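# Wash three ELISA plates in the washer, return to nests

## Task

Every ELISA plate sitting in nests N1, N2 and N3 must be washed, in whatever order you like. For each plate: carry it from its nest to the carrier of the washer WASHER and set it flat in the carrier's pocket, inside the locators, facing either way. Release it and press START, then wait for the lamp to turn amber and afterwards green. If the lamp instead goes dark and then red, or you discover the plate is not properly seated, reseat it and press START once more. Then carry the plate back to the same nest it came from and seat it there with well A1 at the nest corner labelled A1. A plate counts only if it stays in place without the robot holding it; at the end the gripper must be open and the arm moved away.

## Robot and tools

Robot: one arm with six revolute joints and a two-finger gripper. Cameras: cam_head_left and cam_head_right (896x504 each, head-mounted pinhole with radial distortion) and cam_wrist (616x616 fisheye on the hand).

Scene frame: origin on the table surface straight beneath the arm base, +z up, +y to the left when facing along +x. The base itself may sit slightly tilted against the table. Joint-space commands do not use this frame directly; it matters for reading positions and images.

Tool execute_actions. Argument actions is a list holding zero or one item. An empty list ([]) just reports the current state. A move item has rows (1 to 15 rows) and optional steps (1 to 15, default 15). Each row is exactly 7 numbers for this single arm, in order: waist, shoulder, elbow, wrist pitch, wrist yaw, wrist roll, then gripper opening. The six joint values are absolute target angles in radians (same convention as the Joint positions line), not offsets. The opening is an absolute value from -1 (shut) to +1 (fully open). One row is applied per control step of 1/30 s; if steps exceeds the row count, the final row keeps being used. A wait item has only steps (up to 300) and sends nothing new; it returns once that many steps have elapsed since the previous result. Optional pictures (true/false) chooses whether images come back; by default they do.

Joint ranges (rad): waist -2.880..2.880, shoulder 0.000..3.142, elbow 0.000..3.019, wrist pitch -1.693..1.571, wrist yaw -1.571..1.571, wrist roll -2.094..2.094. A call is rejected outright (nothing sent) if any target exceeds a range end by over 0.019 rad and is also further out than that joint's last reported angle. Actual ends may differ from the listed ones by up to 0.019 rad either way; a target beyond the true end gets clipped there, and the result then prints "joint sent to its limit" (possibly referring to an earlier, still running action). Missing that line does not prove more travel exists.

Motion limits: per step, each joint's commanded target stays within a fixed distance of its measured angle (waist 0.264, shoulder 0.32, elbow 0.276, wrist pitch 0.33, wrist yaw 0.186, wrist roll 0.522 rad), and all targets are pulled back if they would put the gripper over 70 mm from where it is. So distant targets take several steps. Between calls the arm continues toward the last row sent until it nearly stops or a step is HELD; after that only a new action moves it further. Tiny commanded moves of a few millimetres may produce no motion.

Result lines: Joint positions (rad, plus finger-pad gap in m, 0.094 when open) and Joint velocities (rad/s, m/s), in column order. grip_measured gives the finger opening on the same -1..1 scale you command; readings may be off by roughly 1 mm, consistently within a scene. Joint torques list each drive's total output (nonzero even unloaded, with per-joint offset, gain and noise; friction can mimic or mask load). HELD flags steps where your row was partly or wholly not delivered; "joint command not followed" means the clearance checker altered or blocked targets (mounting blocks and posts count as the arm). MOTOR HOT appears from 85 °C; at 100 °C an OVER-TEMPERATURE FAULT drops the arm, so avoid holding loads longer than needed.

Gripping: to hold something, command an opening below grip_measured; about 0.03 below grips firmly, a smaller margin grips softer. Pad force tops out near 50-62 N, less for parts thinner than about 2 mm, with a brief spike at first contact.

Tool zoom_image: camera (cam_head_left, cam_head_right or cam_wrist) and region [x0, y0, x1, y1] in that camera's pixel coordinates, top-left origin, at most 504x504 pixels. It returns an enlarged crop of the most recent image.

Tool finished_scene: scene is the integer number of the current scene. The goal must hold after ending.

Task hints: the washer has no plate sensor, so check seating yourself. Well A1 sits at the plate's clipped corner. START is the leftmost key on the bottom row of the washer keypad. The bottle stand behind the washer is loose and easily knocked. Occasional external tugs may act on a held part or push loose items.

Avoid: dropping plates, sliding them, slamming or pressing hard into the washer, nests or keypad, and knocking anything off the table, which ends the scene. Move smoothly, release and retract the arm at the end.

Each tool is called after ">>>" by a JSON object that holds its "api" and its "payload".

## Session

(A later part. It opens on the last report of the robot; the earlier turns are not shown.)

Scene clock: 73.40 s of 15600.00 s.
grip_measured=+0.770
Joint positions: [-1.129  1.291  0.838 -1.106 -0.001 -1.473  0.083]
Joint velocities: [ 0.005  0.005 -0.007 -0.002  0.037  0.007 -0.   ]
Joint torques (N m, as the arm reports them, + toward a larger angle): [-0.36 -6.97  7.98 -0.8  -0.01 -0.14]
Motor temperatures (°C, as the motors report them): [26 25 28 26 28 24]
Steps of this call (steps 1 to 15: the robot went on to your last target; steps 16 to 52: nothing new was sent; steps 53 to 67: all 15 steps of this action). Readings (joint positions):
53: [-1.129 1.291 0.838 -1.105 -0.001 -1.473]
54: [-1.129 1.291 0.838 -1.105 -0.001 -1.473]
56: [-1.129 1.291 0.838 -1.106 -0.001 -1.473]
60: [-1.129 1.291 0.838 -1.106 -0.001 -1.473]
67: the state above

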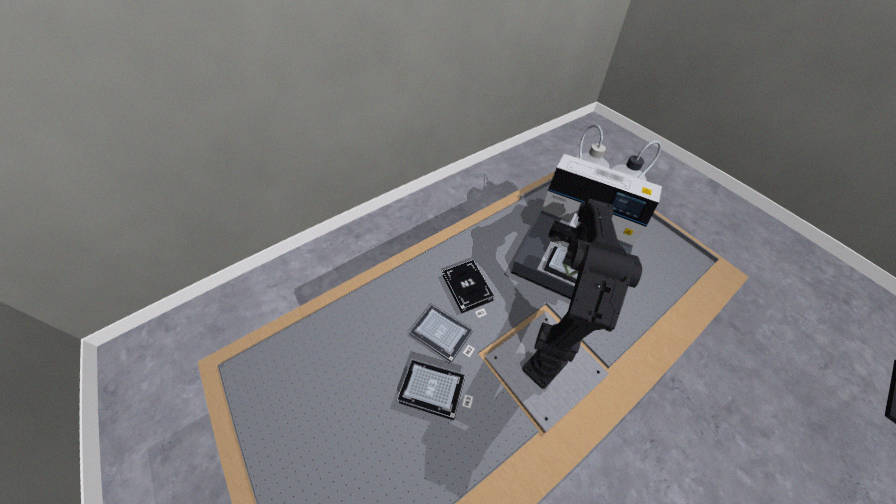

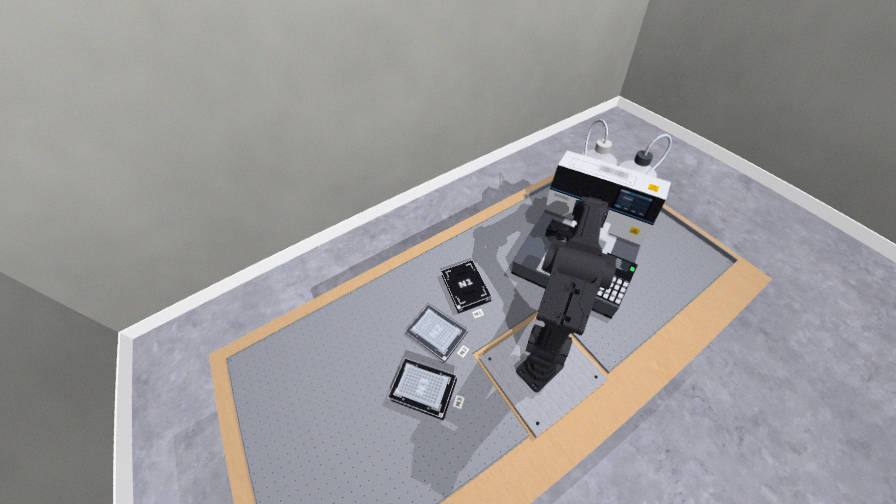

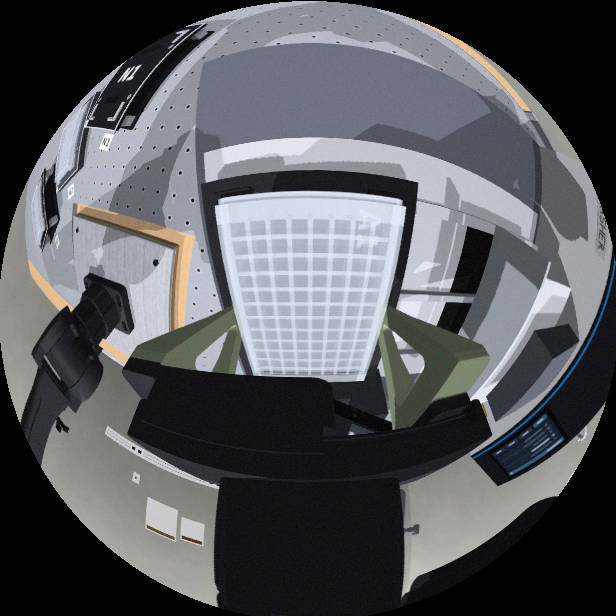

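Release, and rise.

>>> {"api": "execute_actions", "payload": {"actions": [{"rows":[[-1.13,1.295,0.838,-1.106,0,-1.48,1]],"steps":12}]}}

>>> {"api": "execute_actions", "payload": {"actions": [{"rows":[[-1.13,1.28,0.89,-1.12,0,-1.48,1],[-1.13,1.28,0.89,-1.12,0,-1.48,1],[-1.13,1.28,0.89,-1.13,0,-1.48,1],[-1.13,1.26,0.91,-1.15,0,-1.48,1],[-1.13,1.26,0.91,-1.16,0,-1.48,1],[-1.13,1.26,0.91,-1.17,0,-1.48,1],[-1.13,1.24,0.94,-1.2,0,-1.48,1],[-1.13,1.24,0.94,-1.21,0,-1.48,1],[-1.13,1.24,0.94,-1.23,0,-1.48,1],[-1.13,1.22,0.98,-1.26,0,-1.48,1],[-1.13,1.22,0.98,-1.28,0,-1.48,1]]}], "pictures": false}}

>>> {"api": "execute_actions", "payload": {"actions": [{"steps":10}]}}

>>> {"api": "zoom_image", "payload": {"camera": "cam_wrist", "region": [200,140,440,400]}}

Scene clock: 78.43 s of 15600.00 s.
grip_measured=+1.000
Joint positions: [-1.129  1.291  0.838 -1.106 -0.001 -1.473  0.094]
Joint velocities: [ 0.005 -0.005 -0.007  0.002  0.066 -0.037  0.   ]
Joint torques (N m, as the arm reports them, + toward a larger angle): [-0.36 -8.17  9.26 -0.22 -0.01 -0.14]
Motor temperatures (°C, as the motors report them): [26 25 28 26 28 24]
Steps of this call (steps 1 to 15: the robot went on to your last target; steps 16 to 90: nothing new was sent; then 1.63 s passed at rest; steps 91 to 102: all 12 steps of this action). Readings (joint positions):
91: [-1.129 1.291 0.838 -1.106 -0.001 -1.473]
92: [-1.129 1.291 0.838 -1.106 -0.001 -1.473]
94: [-1.129 1.291 0.838 -1.106 -0.001 -1.473]
98: [-1.129 1.291 0.838 -1.106 -0.001 -1.473]
102: the state above

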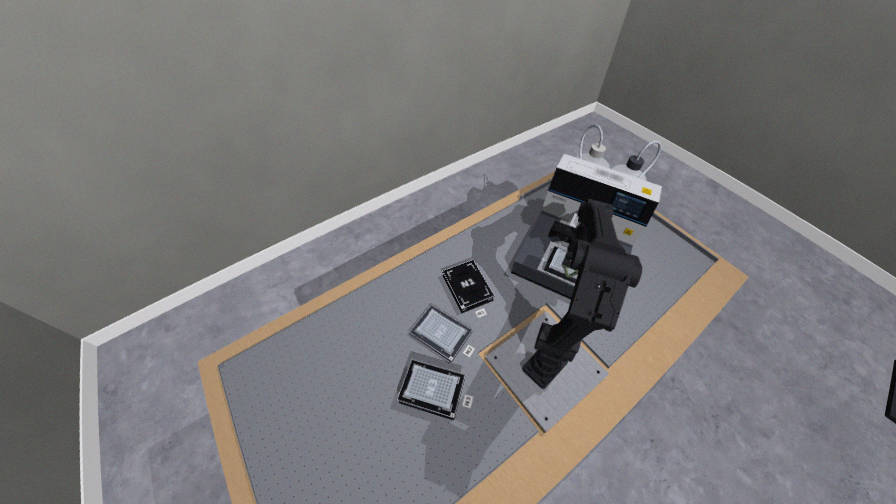

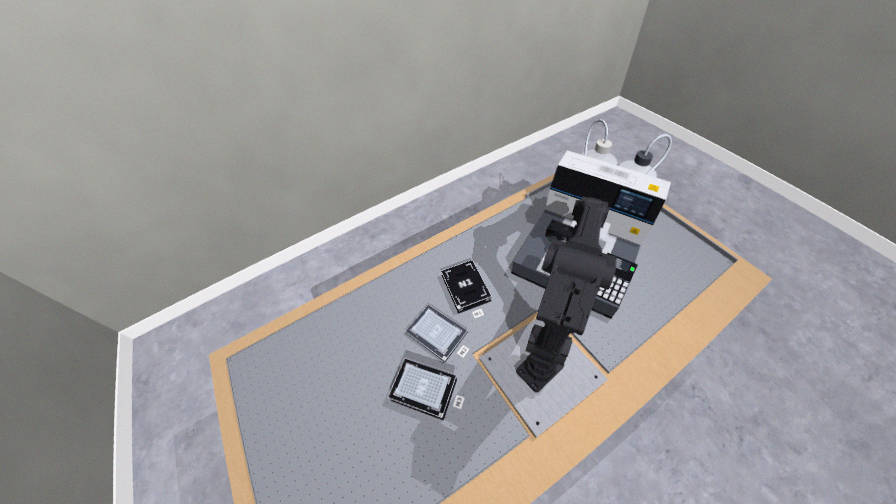

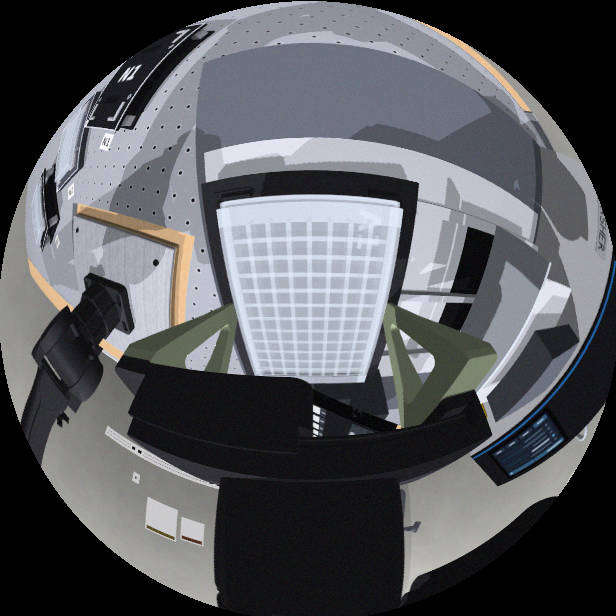

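Scene clock: 78.93 s of 15600.00 s.
grip_measured=+1.000
Joint positions: [-1.129  1.223  0.938 -1.265 -0.001 -1.473  0.094]
Joint velocities: [ 0.005 -0.132  0.105 -0.061 -0.081 -0.022  0.   ]
Joint torques (N m, as the arm reports them, + toward a larger angle): [-0.37 -7.82 13.09 -0.63 -0.01 -0.14]
Motor temperatures (°C, as the motors report them): [26 25 28 26 28 24]
Steps of this call (steps 1 to 15: all 15 steps of this action). Readings (joint positions):
1: [-1.129 1.291 0.838 -1.107 -0.001 -1.473]
2: [-1.129 1.291 0.838 -1.109 -0.001 -1.473]
4: [-1.129 1.291 0.840 -1.120 -0.001 -1.473]
8: [-1.129 1.277 0.865 -1.171 -0.001 -1.473]
15: the state above

Scene clock: 79.27 s of 15600.00 s.
grip_measured=+1.000
Joint positions: [-1.129  1.218  0.941 -1.271 -0.001 -1.473  0.094]
Joint velocities: [-0.005 -0.015 -0.022 -0.012 -0.066 -0.037  0.   ]
Joint torques (N m, as the arm reports them, + toward a larger angle): [-0.33 -8.06 13.51 -0.54 -0.02 -0.14]
Motor temperatures (°C, as the motors report them): [26 25 28 26 28 24]
Steps of this call (steps 1 to 10: the robot went on to your last target). Readings (joint positions):
1: [-1.129 1.220 0.940 -1.267 -0.001 -1.473]
2: [-1.129 1.218 0.941 -1.268 -0.001 -1.473]
4: [-1.129 1.218 0.941 -1.270 -0.001 -1.473]
8: [-1.129 1.218 0.941 -1.271 -0.001 -1.473]
10: the state above

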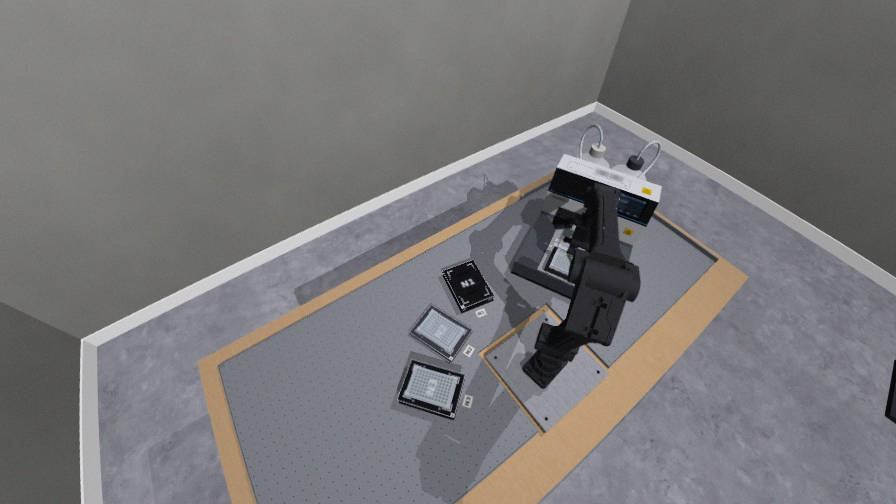

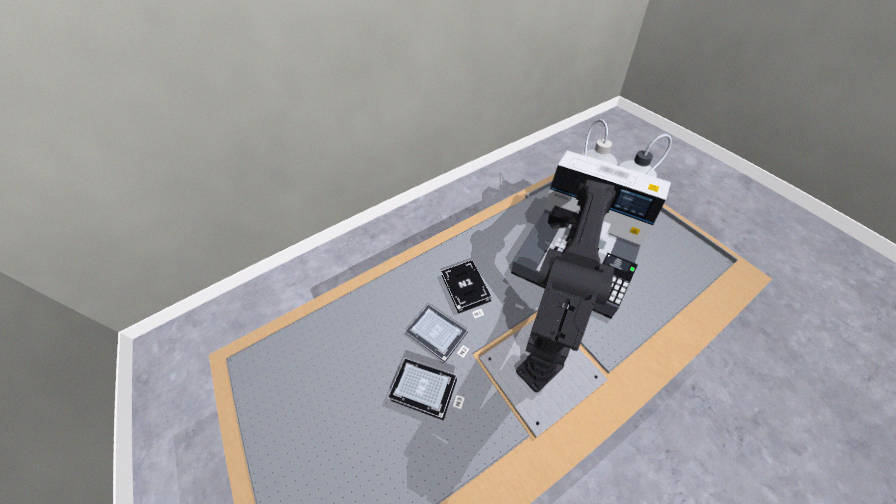

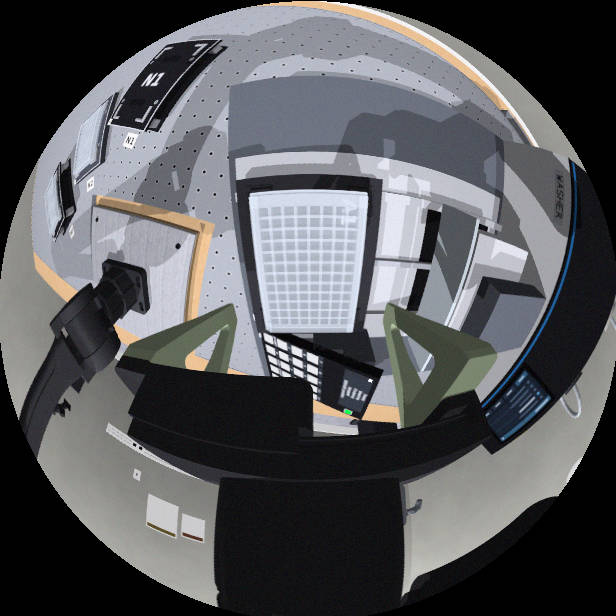

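Region (200, 140, 440, 400) of cam_wrist's 616x616 image, scaled by 1.938, with more detail than that image has; it fills the left 465 columns of this view, and the rest is white.

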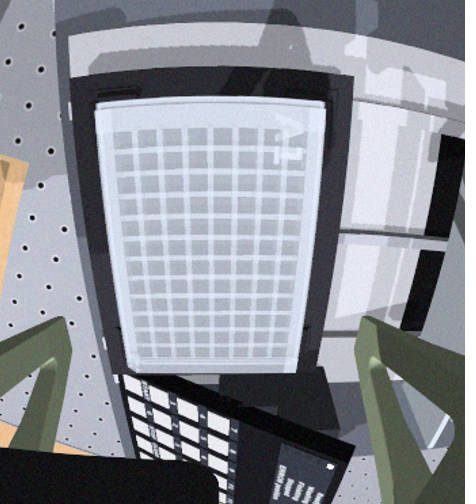

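>>> {"api": "execute_actions", "payload": {"actions": [{"rows":[[-1.16,1.2,0.93,-1.28,0,-1.51,-1],[-1.19,1.19,0.92,-1.285,0,-1.54,-1],[-1.22,1.18,0.91,-1.29,0,-1.57,-1],[-1.25,1.17,0.9,-1.295,0,-1.6,-1],[-1.28,1.16,0.89,-1.3,0,-1.63,-1],[-1.31,1.15,0.88,-1.305,0,-1.66,-1],[-1.34,1.14,0.87,-1.31,0,-1.69,-1],[-1.37,1.13,0.86,-1.315,0,-1.72,-1],[-1.4,1.12,0.855,-1.32,0,-1.75,-1],[-1.43,1.11,0.855,-1.325,0,-1.78,-1],[-1.46,1.105,0.855,-1.33,0,-1.81,-1],[-1.48,1.105,0.855,-1.33,0,-1.84,-1],[-1.5,1.105,0.855,-1.33,0,-1.86,-1]]}], "pictures": false}}

>>> {"api": "execute_actions", "payload": {"actions": [{"steps":25}]}}

Scene clock: 87.07 s of 15600.00 s.
grip_measured=-0.993
Joint positions: [-1.499  1.11   0.865 -1.321 -0.001 -1.774  0.   ]
Joint velocities: [-0.298 -0.054  0.017  0.012 -0.037 -0.418 -0.   ]
Joint torques (N m, as the arm reports them, + toward a larger angle): [ 0.87 -6.1   9.   -0.68 -0.01 -0.22]
Motor temperatures (°C, as the motors report them): [26 26 29 26 28 24]
Steps of this call (steps 1 to 15: the robot went on to your last target; steps 16 to 90: nothing new was sent; then 4.30 s passed at rest; steps 91 to 105: all 15 steps of this action). Readings (joint positions):
91: [-1.131 1.218 0.941 -1.271 -0.001 -1.477]
92: [-1.136 1.217 0.939 -1.272 -0.001 -1.485]
94: [-1.170 1.207 0.930 -1.275 -0.001 -1.514]
98: [-1.304 1.166 0.891 -1.294 -0.001 -1.601]
105: the state above

Scene clock: 87.90 s of 15600.00 s.
grip_measured=-0.993
Joint positions: [-1.506  1.11   0.865 -1.321 -0.001 -1.843  0.   ]
Joint velocities: [-0.015 -0.015  0.002 -0.007 -0.051  0.022  0.001]
Joint torques (N m, as the arm reports them, + toward a larger angle): [ 0.14 -6.6   8.99 -0.59 -0.01 -0.25]
Motor temperatures (°C, as the motors report them): [26 26 29 26 28 24]
Steps of this call (steps 1 to 25: the robot went on to your last target). Readings (joint positions):
1: [-1.505 1.110 0.865 -1.321 -0.001 -1.787]
2: [-1.506 1.110 0.865 -1.321 -0.001 -1.799]
4: [-1.506 1.110 0.865 -1.321 -0.001 -1.815]
8: [-1.506 1.110 0.865 -1.321 -0.001 -1.831]
25: the state above

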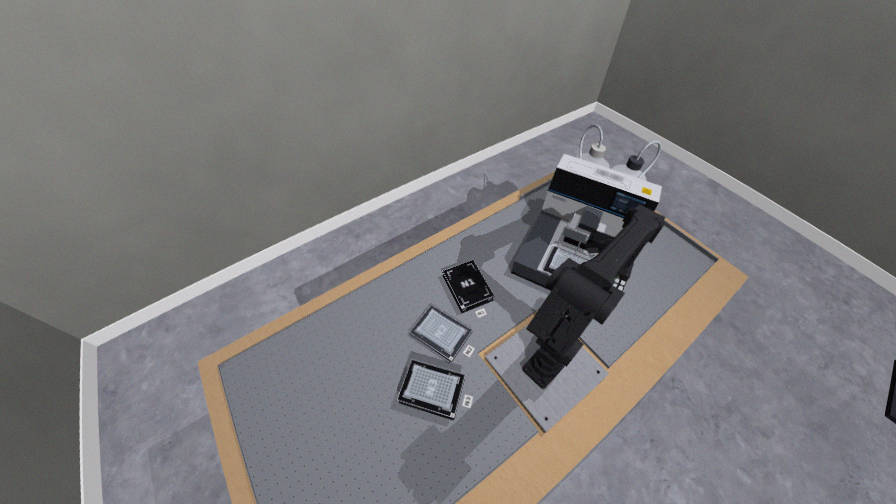

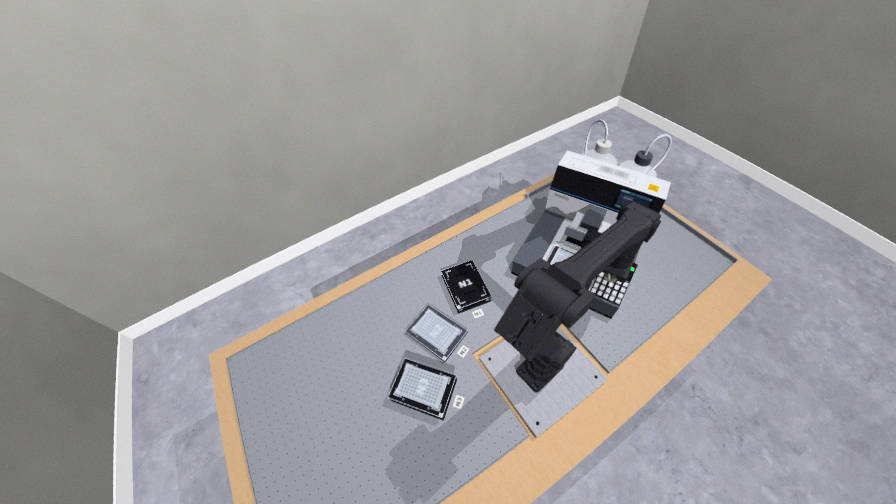

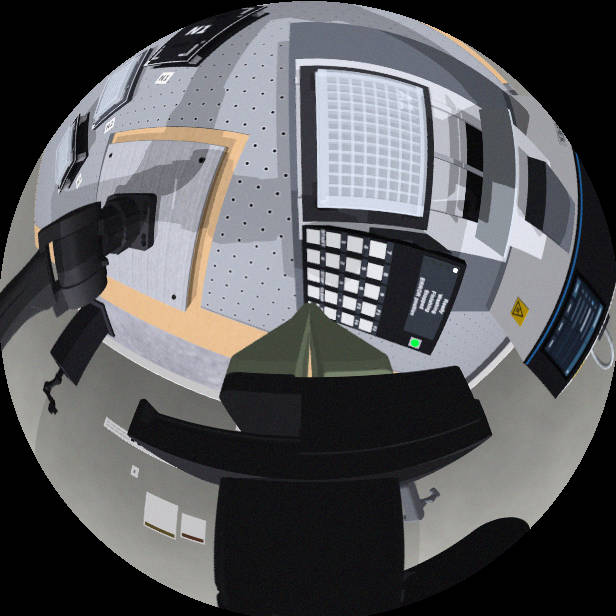

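>>> {"api": "execute_actions", "payload": {"actions": [{"rows":[[-1.48,1.13,0.85,-1.29,0,-1.8,-1],[-1.48,1.13,0.85,-1.29,0,-1.8,-1],[-1.48,1.13,0.85,-1.29,0,-1.8,-1],[-1.45,1.14,0.83,-1.26,0,-1.78,-1],[-1.45,1.14,0.83,-1.26,0,-1.78,-1],[-1.45,1.14,0.83,-1.26,0,-1.78,-1],[-1.425,1.152,0.808,-1.235,0,-1.76,-1]]}], "pictures": false}}

>>> {"api": "execute_actions", "payload": {"actions": [{"steps":10}]}}

Scene clock: 91.23 s of 15600.00 s.
grip_measured=-0.993
Joint positions: [-1.43   1.142  0.816 -1.246 -0.001 -1.782  0.   ]
Joint velocities: [-0.015  0.005 -0.007  0.027  0.007 -0.007 -0.001]
Joint torques (N m, as the arm reports them, + toward a larger angle): [-0.05 -5.26  8.82  0.21 -0.01  0.11]
Motor temperatures (°C, as the motors report them): [26 25 29 26 28 24]
Steps of this call (steps 1 to 15: the robot went on to your last target; steps 16 to 85: nothing new was sent; steps 86 to 100: all 15 steps of this action). Readings (joint positions):
86: [-1.505 1.110 0.865 -1.317 -0.001 -1.839]
87: [-1.502 1.110 0.864 -1.311 -0.001 -1.834]
89: [-1.492 1.112 0.861 -1.296 -0.001 -1.824]
93: [-1.452 1.123 0.836 -1.258 -0.001 -1.801]
100: the state above

Scene clock: 91.57 s of 15600.00 s.
grip_measured=-0.993
Joint positions: [-1.43   1.142  0.816 -1.245 -0.001 -1.778  0.   ]
Joint velocities: [-0.015  0.005 -0.002  0.012  0.022  0.051 -0.001]
Joint torques (N m, as the arm reports them, + toward a larger angle): [ 0.06 -5.36  8.96  0.2  -0.01  0.1 ]
Motor temperatures (°C, as the motors report them): [26 25 29 26 28 24]
Steps of this call (steps 1 to 10: the robot went on to your last target). Readings (joint positions):
1: [-1.430 1.142 0.816 -1.245 -0.001 -1.781]
2: [-1.430 1.142 0.816 -1.245 -0.001 -1.780]
4: [-1.430 1.142 0.816 -1.245 -0.001 -1.779]
8: [-1.430 1.142 0.816 -1.245 -0.001 -1.778]
10: the state above

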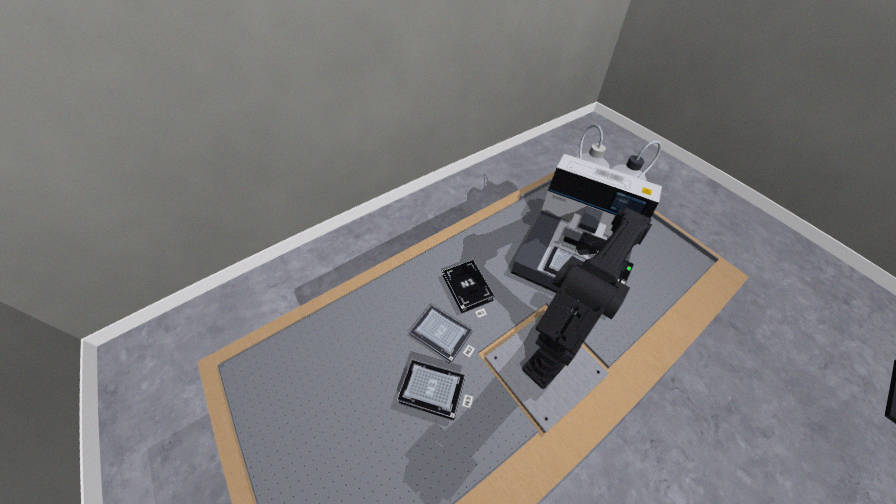

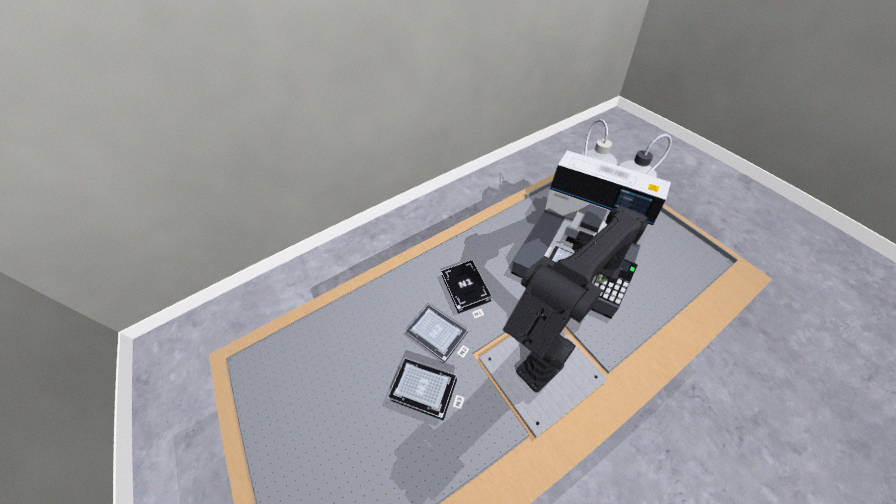

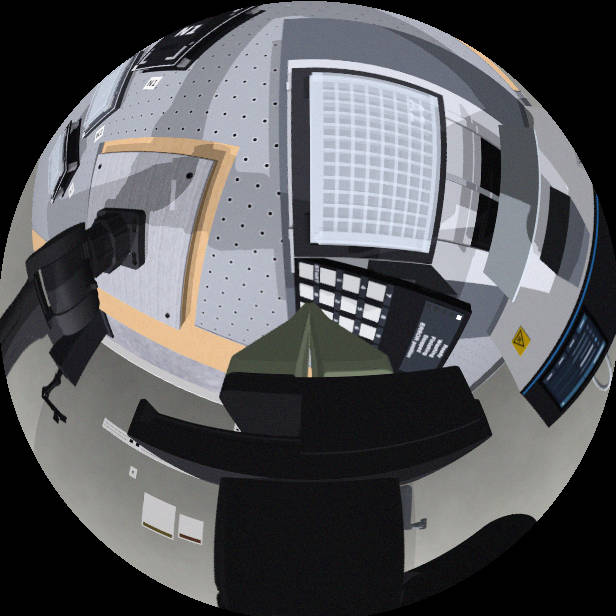

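Descend 2 cm more.

>>> {"api": "execute_actions", "payload": {"actions": [{"rows":[[-1.425,1.16,0.79,-1.21,0,-1.775,-1],[-1.425,1.16,0.79,-1.21,0,-1.775,-1],[-1.425,1.16,0.79,-1.21,0,-1.775,-1],[-1.425,1.168,0.772,-1.186,0,-1.775,-1]]}]}}

>>> {"api": "zoom_image", "payload": {"camera": "cam_wrist", "region": [240,220,400,360]}}

Scene clock: 93.83 s of 15600.00 s.
grip_measured=-0.993
Joint positions: [-1.43   1.154  0.782 -1.196 -0.001 -1.777  0.   ]
Joint velocities: [ 0.005 -0.024  0.002 -0.002 -0.022  0.007  0.   ]
Joint torques (N m, as the arm reports them, + toward a larger angle): [ 0.09 -5.07  8.62  0.13 -0.01 -0.05]
Motor temperatures (°C, as the motors report them): [26 25 29 26 28 24]
Steps of this call (steps 1 to 15: the robot went on to your last target; steps 16 to 53: nothing new was sent; steps 54 to 68: all 15 steps of this action). Readings (joint positions):
54: [-1.430 1.142 0.814 -1.240 -0.001 -1.777]
55: [-1.430 1.142 0.811 -1.232 -0.001 -1.777]
57: [-1.430 1.144 0.803 -1.218 -0.001 -1.777]
61: [-1.430 1.151 0.784 -1.199 -0.001 -1.777]
68: the state above

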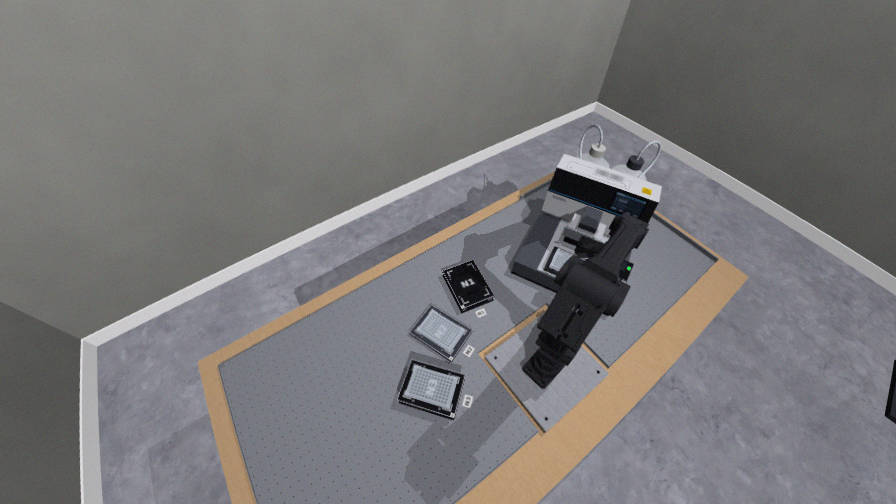

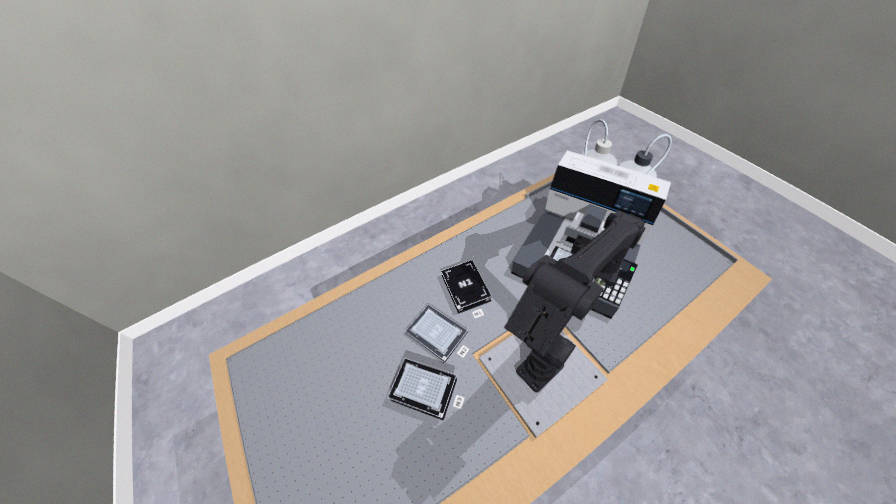

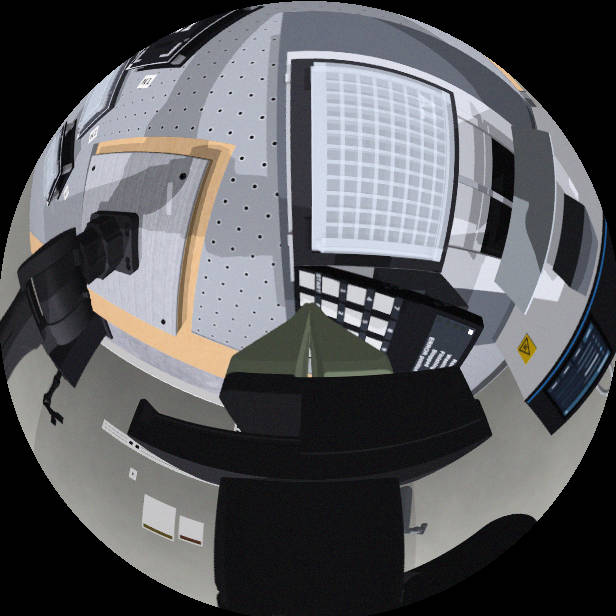

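Region (240, 220, 400, 360) of cam_wrist's 616x616 image, scaled by 3.150, with more detail than that image has; it fills the top 441 rows of this view, and the rest is white.

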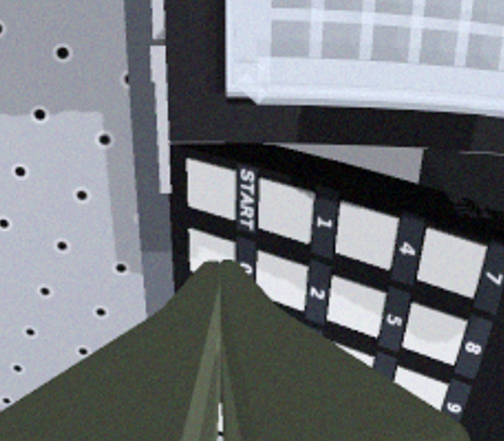

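>>> {"api": "execute_actions", "payload": {"actions": [{"rows":[[-1.4,1.154,0.782,-1.21,0,-1.74,-1],[-1.4,1.154,0.782,-1.21,0,-1.74,-1],[-1.4,1.154,0.782,-1.21,0,-1.74,-1],[-1.38,1.154,0.782,-1.22,0,-1.72,-1],[-1.38,1.154,0.782,-1.22,0,-1.72,-1],[-1.38,1.154,0.782,-1.22,0,-1.72,-1],[-1.362,1.154,0.782,-1.224,0,-1.71,-1]]}]}}

>>> {"api": "zoom_image", "payload": {"camera": "cam_wrist", "region": [240,220,400,360]}}

Scene clock: 98.50 s of 15600.00 s.
grip_measured=-0.993
Joint positions: [-1.37   1.154  0.782 -1.215 -0.001 -1.731  0.   ]
Joint velocities: [-0.005 -0.005  0.007  0.012 -0.007  0.037  0.   ]
Joint torques (N m, as the arm reports them, + toward a larger angle): [ 0.29 -6.71  9.47 -0.64 -0.01  0.1 ]
Motor temperatures (°C, as the motors report them): [26 25 29 26 28 24]
Steps of this call (steps 1 to 15: the robot went on to your last target; steps 16 to 90: nothing new was sent; then 1.17 s passed at rest; steps 91 to 105: all 15 steps of this action). Readings (joint positions):
91: [-1.429 1.154 0.782 -1.197 -0.001 -1.774]
92: [-1.425 1.154 0.782 -1.198 -0.001 -1.770]
94: [-1.414 1.154 0.782 -1.202 -0.001 -1.762]
98: [-1.384 1.154 0.782 -1.212 -0.001 -1.744]
105: the state above

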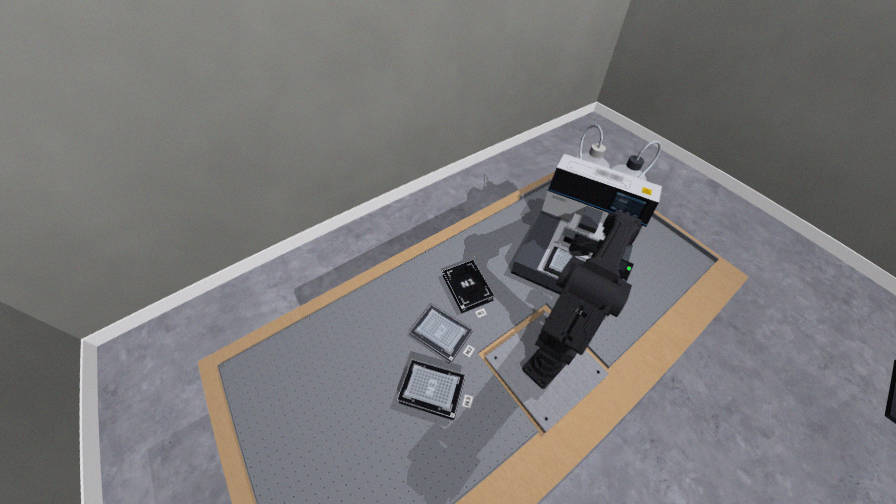

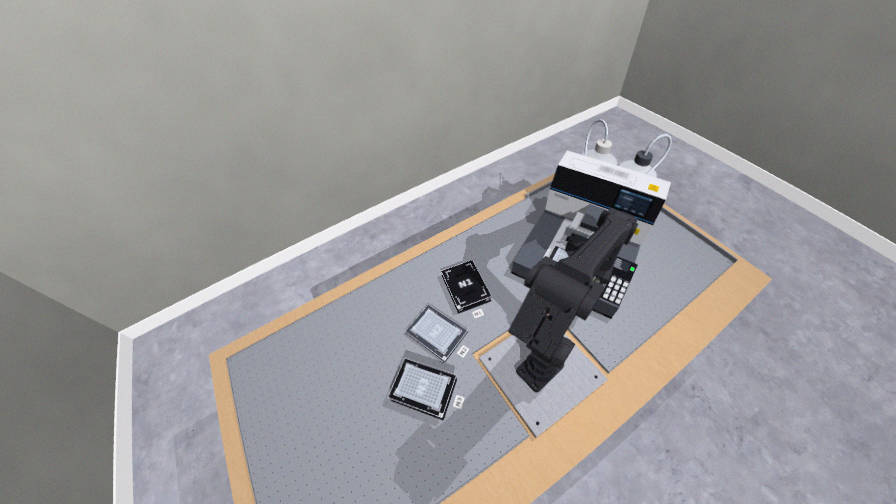

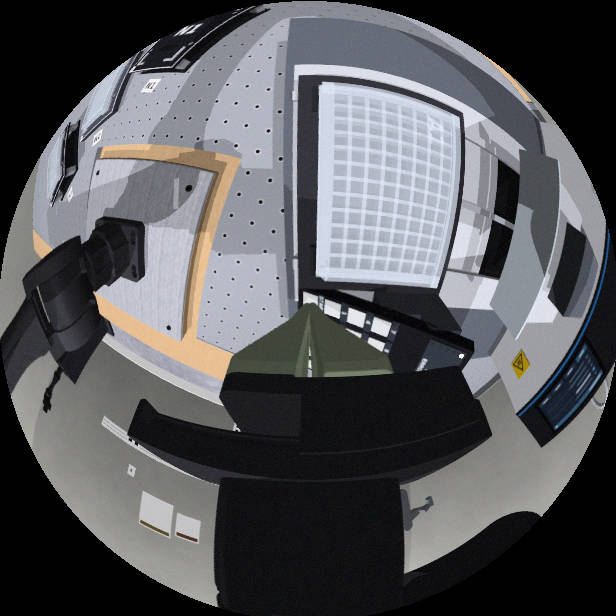

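Region (240, 220, 400, 360) of cam_wrist's 616x616 image, scaled by 3.150, with more detail than that image has; it fills the top 441 rows of this view, and the rest is white.

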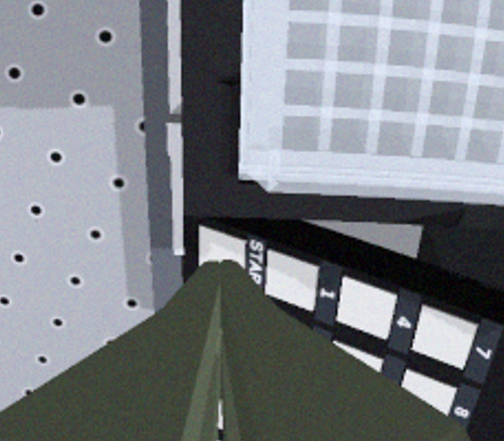

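>>> {"api": "execute_actions", "payload": {"actions": [{"rows":[[-1.37,1.16,0.76,-1.185,0,-1.73,-1],[-1.37,1.16,0.76,-1.185,0,-1.73,-1],[-1.37,1.16,0.76,-1.185,0,-1.73,-1],[-1.37,1.16,0.76,-1.185,0,-1.73,-1],[-1.37,1.16,0.746,-1.163,0,-1.73,-1]]}]}}

>>> {"api": "zoom_image", "payload": {"camera": "cam_wrist", "region": [240,220,400,360]}}

Scene clock: 102.13 s of 15600.00 s.
grip_measured=-0.993
Joint positions: [-1.37   1.154  0.757 -1.173 -0.001 -1.727  0.   ]
Joint velocities: [-0.005 -0.024  0.007 -0.007 -0.037 -0.007  0.001]
Joint torques (N m, as the arm reports them, + toward a larger angle): [-0.26 -5.67  8.41  0.27 -0.01 -0.1 ]
Motor temperatures (°C, as the motors report them): [26 25 29 26 28 24]
Steps of this call (steps 1 to 15: the robot went on to your last target; steps 16 to 90: nothing new was sent; then 0.13 s passed at rest; steps 91 to 105: all 15 steps of this action). Readings (joint positions):
91: [-1.370 1.154 0.781 -1.211 -0.001 -1.727]
92: [-1.370 1.154 0.778 -1.204 -0.001 -1.727]
94: [-1.370 1.154 0.774 -1.198 -0.001 -1.727]
98: [-1.370 1.154 0.760 -1.177 -0.001 -1.727]
105: the state above

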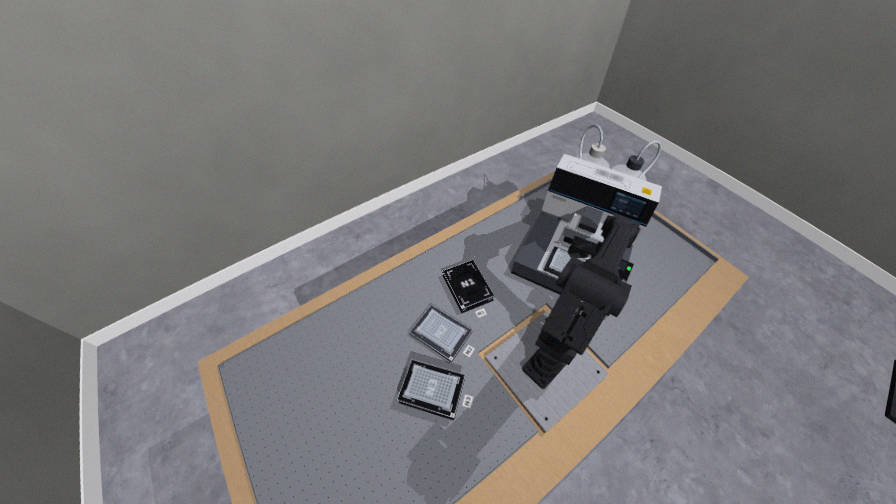

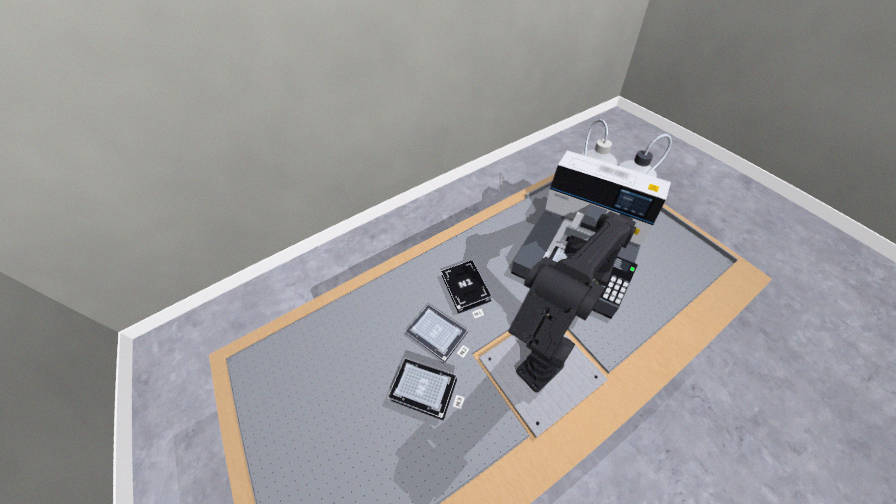

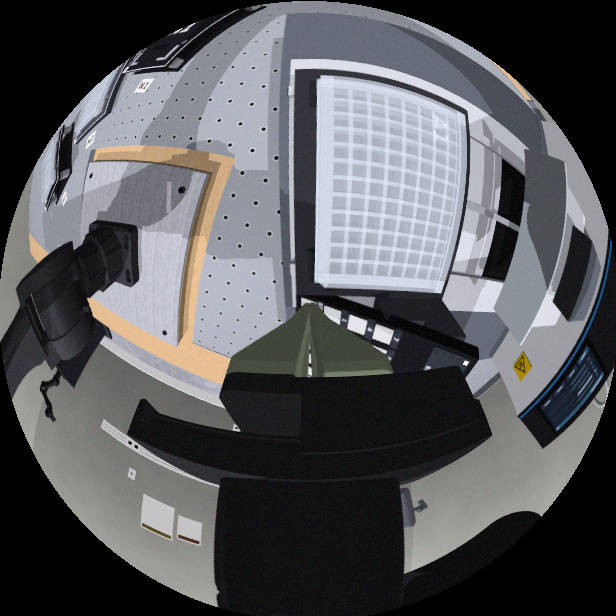

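Region (240, 220, 400, 360) of cam_wrist's 616x616 image, scaled by 3.150, with more detail than that image has; it fills the top 441 rows of this view, and the rest is white.

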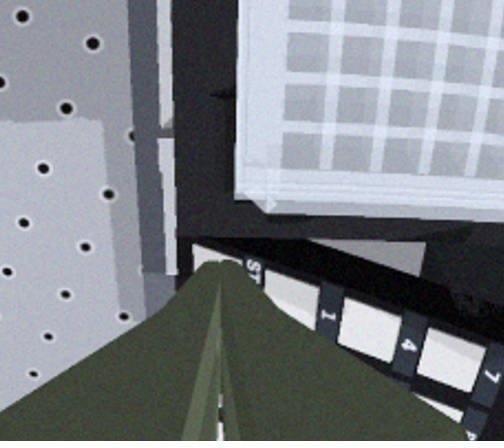

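>>> {"api": "execute_actions", "payload": {"actions": [{"rows":[[-1.37,1.16,0.732,-1.145,0,-1.73,-1]]}]}}

Scene clock: 104.10 s of 15600.00 s.
grip_measured=-0.993
Joint positions: [-1.37   1.154  0.744 -1.155 -0.001 -1.727  0.   ]
Joint velocities: [-0.015  0.015 -0.007  0.002 -0.066 -0.007  0.   ]
Joint torques (N m, as the arm reports them, + toward a larger angle): [-0.28 -5.8   8.23  0.24 -0.01 -0.1 ]
Motor temperatures (°C, as the motors report them): [26 25 29 26 28 24]
Steps of this call (steps 1 to 15: the robot went on to your last target; steps 16 to 44: nothing new was sent; steps 45 to 59: all 15 steps of this action). Readings (joint positions):
45: [-1.370 1.154 0.756 -1.169 -0.001 -1.727]
46: [-1.370 1.154 0.753 -1.163 -0.001 -1.727]
48: [-1.370 1.154 0.747 -1.158 -0.001 -1.727]
52: [-1.370 1.154 0.744 -1.156 -0.001 -1.727]
59: the state above

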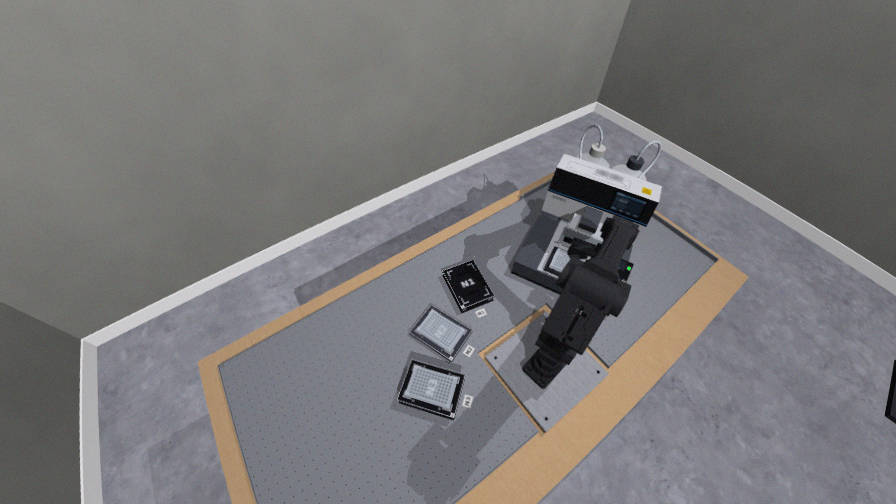

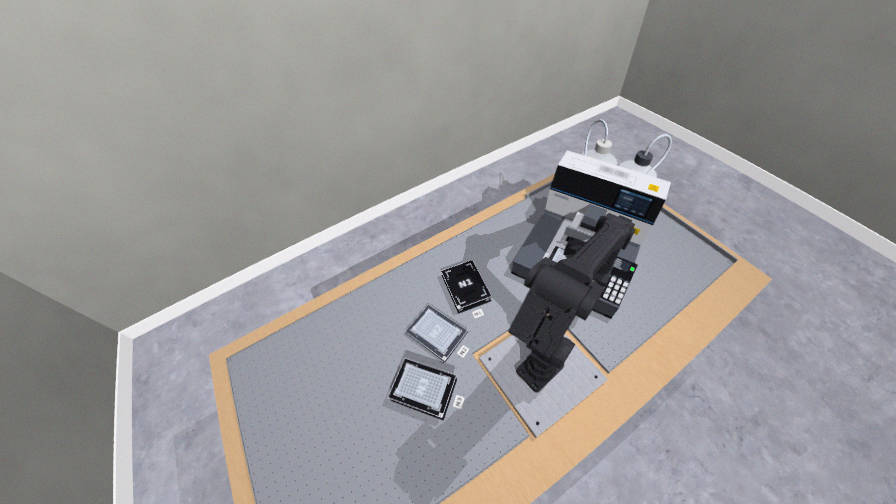

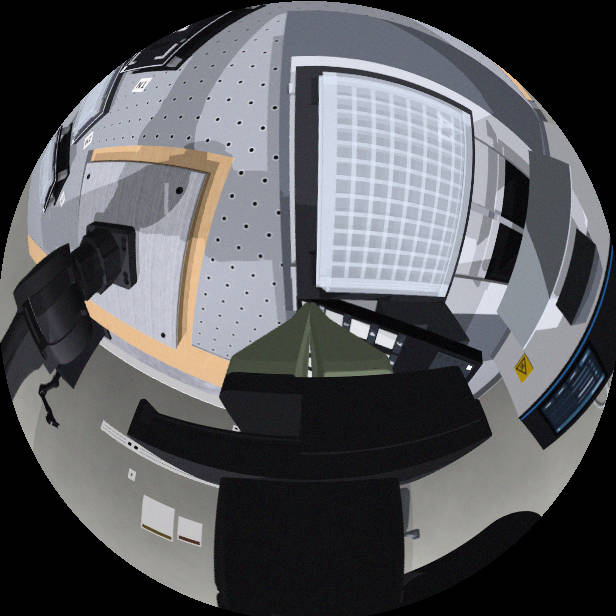

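>>> {"api": "execute_actions", "payload": {"actions": [{"rows":[[-1.37,1.16,0.715,-1.135,0,-1.73,-1]]}]}}

Scene clock: 105.67 s of 15600.00 s.
grip_measured=-0.993
Joint positions: [-1.37   1.154  0.726 -1.145 -0.001 -1.727  0.   ]
Joint velocities: [-0.005  0.015 -0.007 -0.002  0.022 -0.037 -0.001]
Joint torques (N m, as the arm reports them, + toward a larger angle): [-0.27 -5.47  8.28  0.23 -0.01 -0.1 ]
Motor temperatures (°C, as the motors report them): [26 25 29 26 28 24]
Steps of this call (steps 1 to 15: the robot went on to your last target; steps 16 to 32: nothing new was sent; steps 33 to 47: all 15 steps of this action). Readings (joint positions):
33: [-1.370 1.154 0.742 -1.152 -0.001 -1.727]
34: [-1.370 1.154 0.738 -1.148 -0.001 -1.727]
36: [-1.370 1.154 0.731 -1.146 -0.001 -1.727]
40: [-1.370 1.154 0.726 -1.146 -0.001 -1.727]
47: the state above

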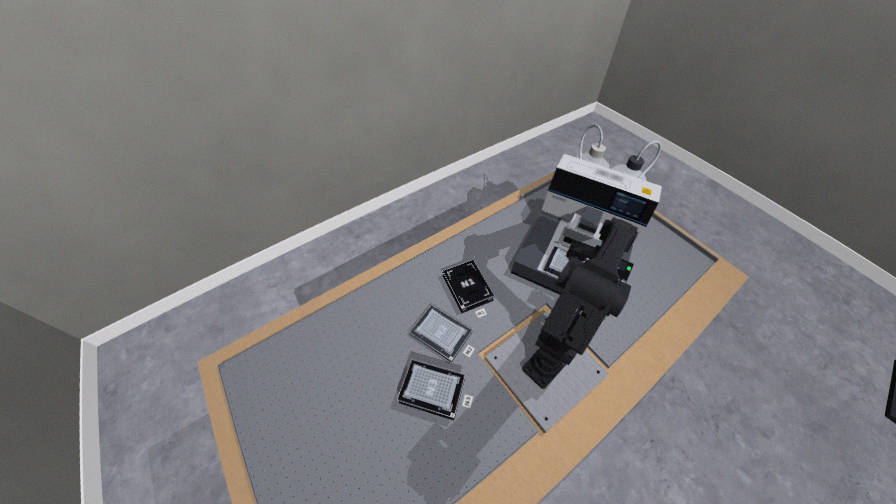

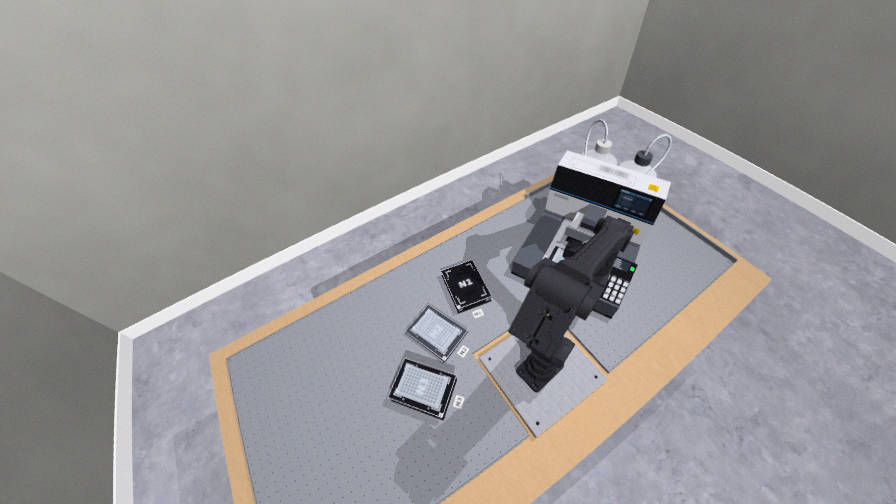

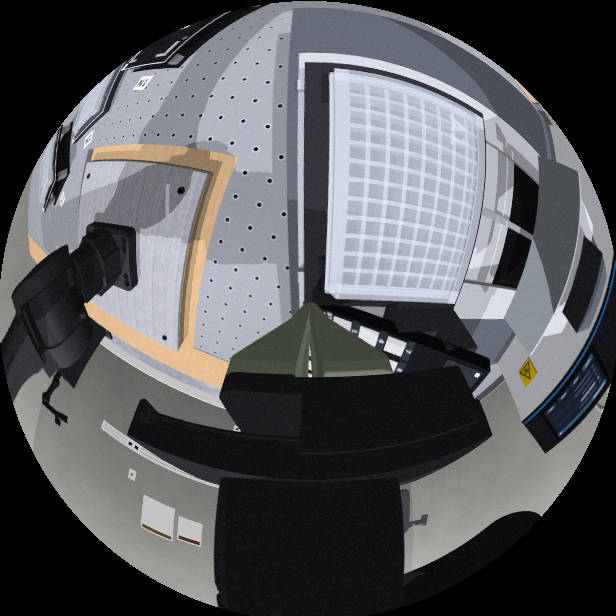

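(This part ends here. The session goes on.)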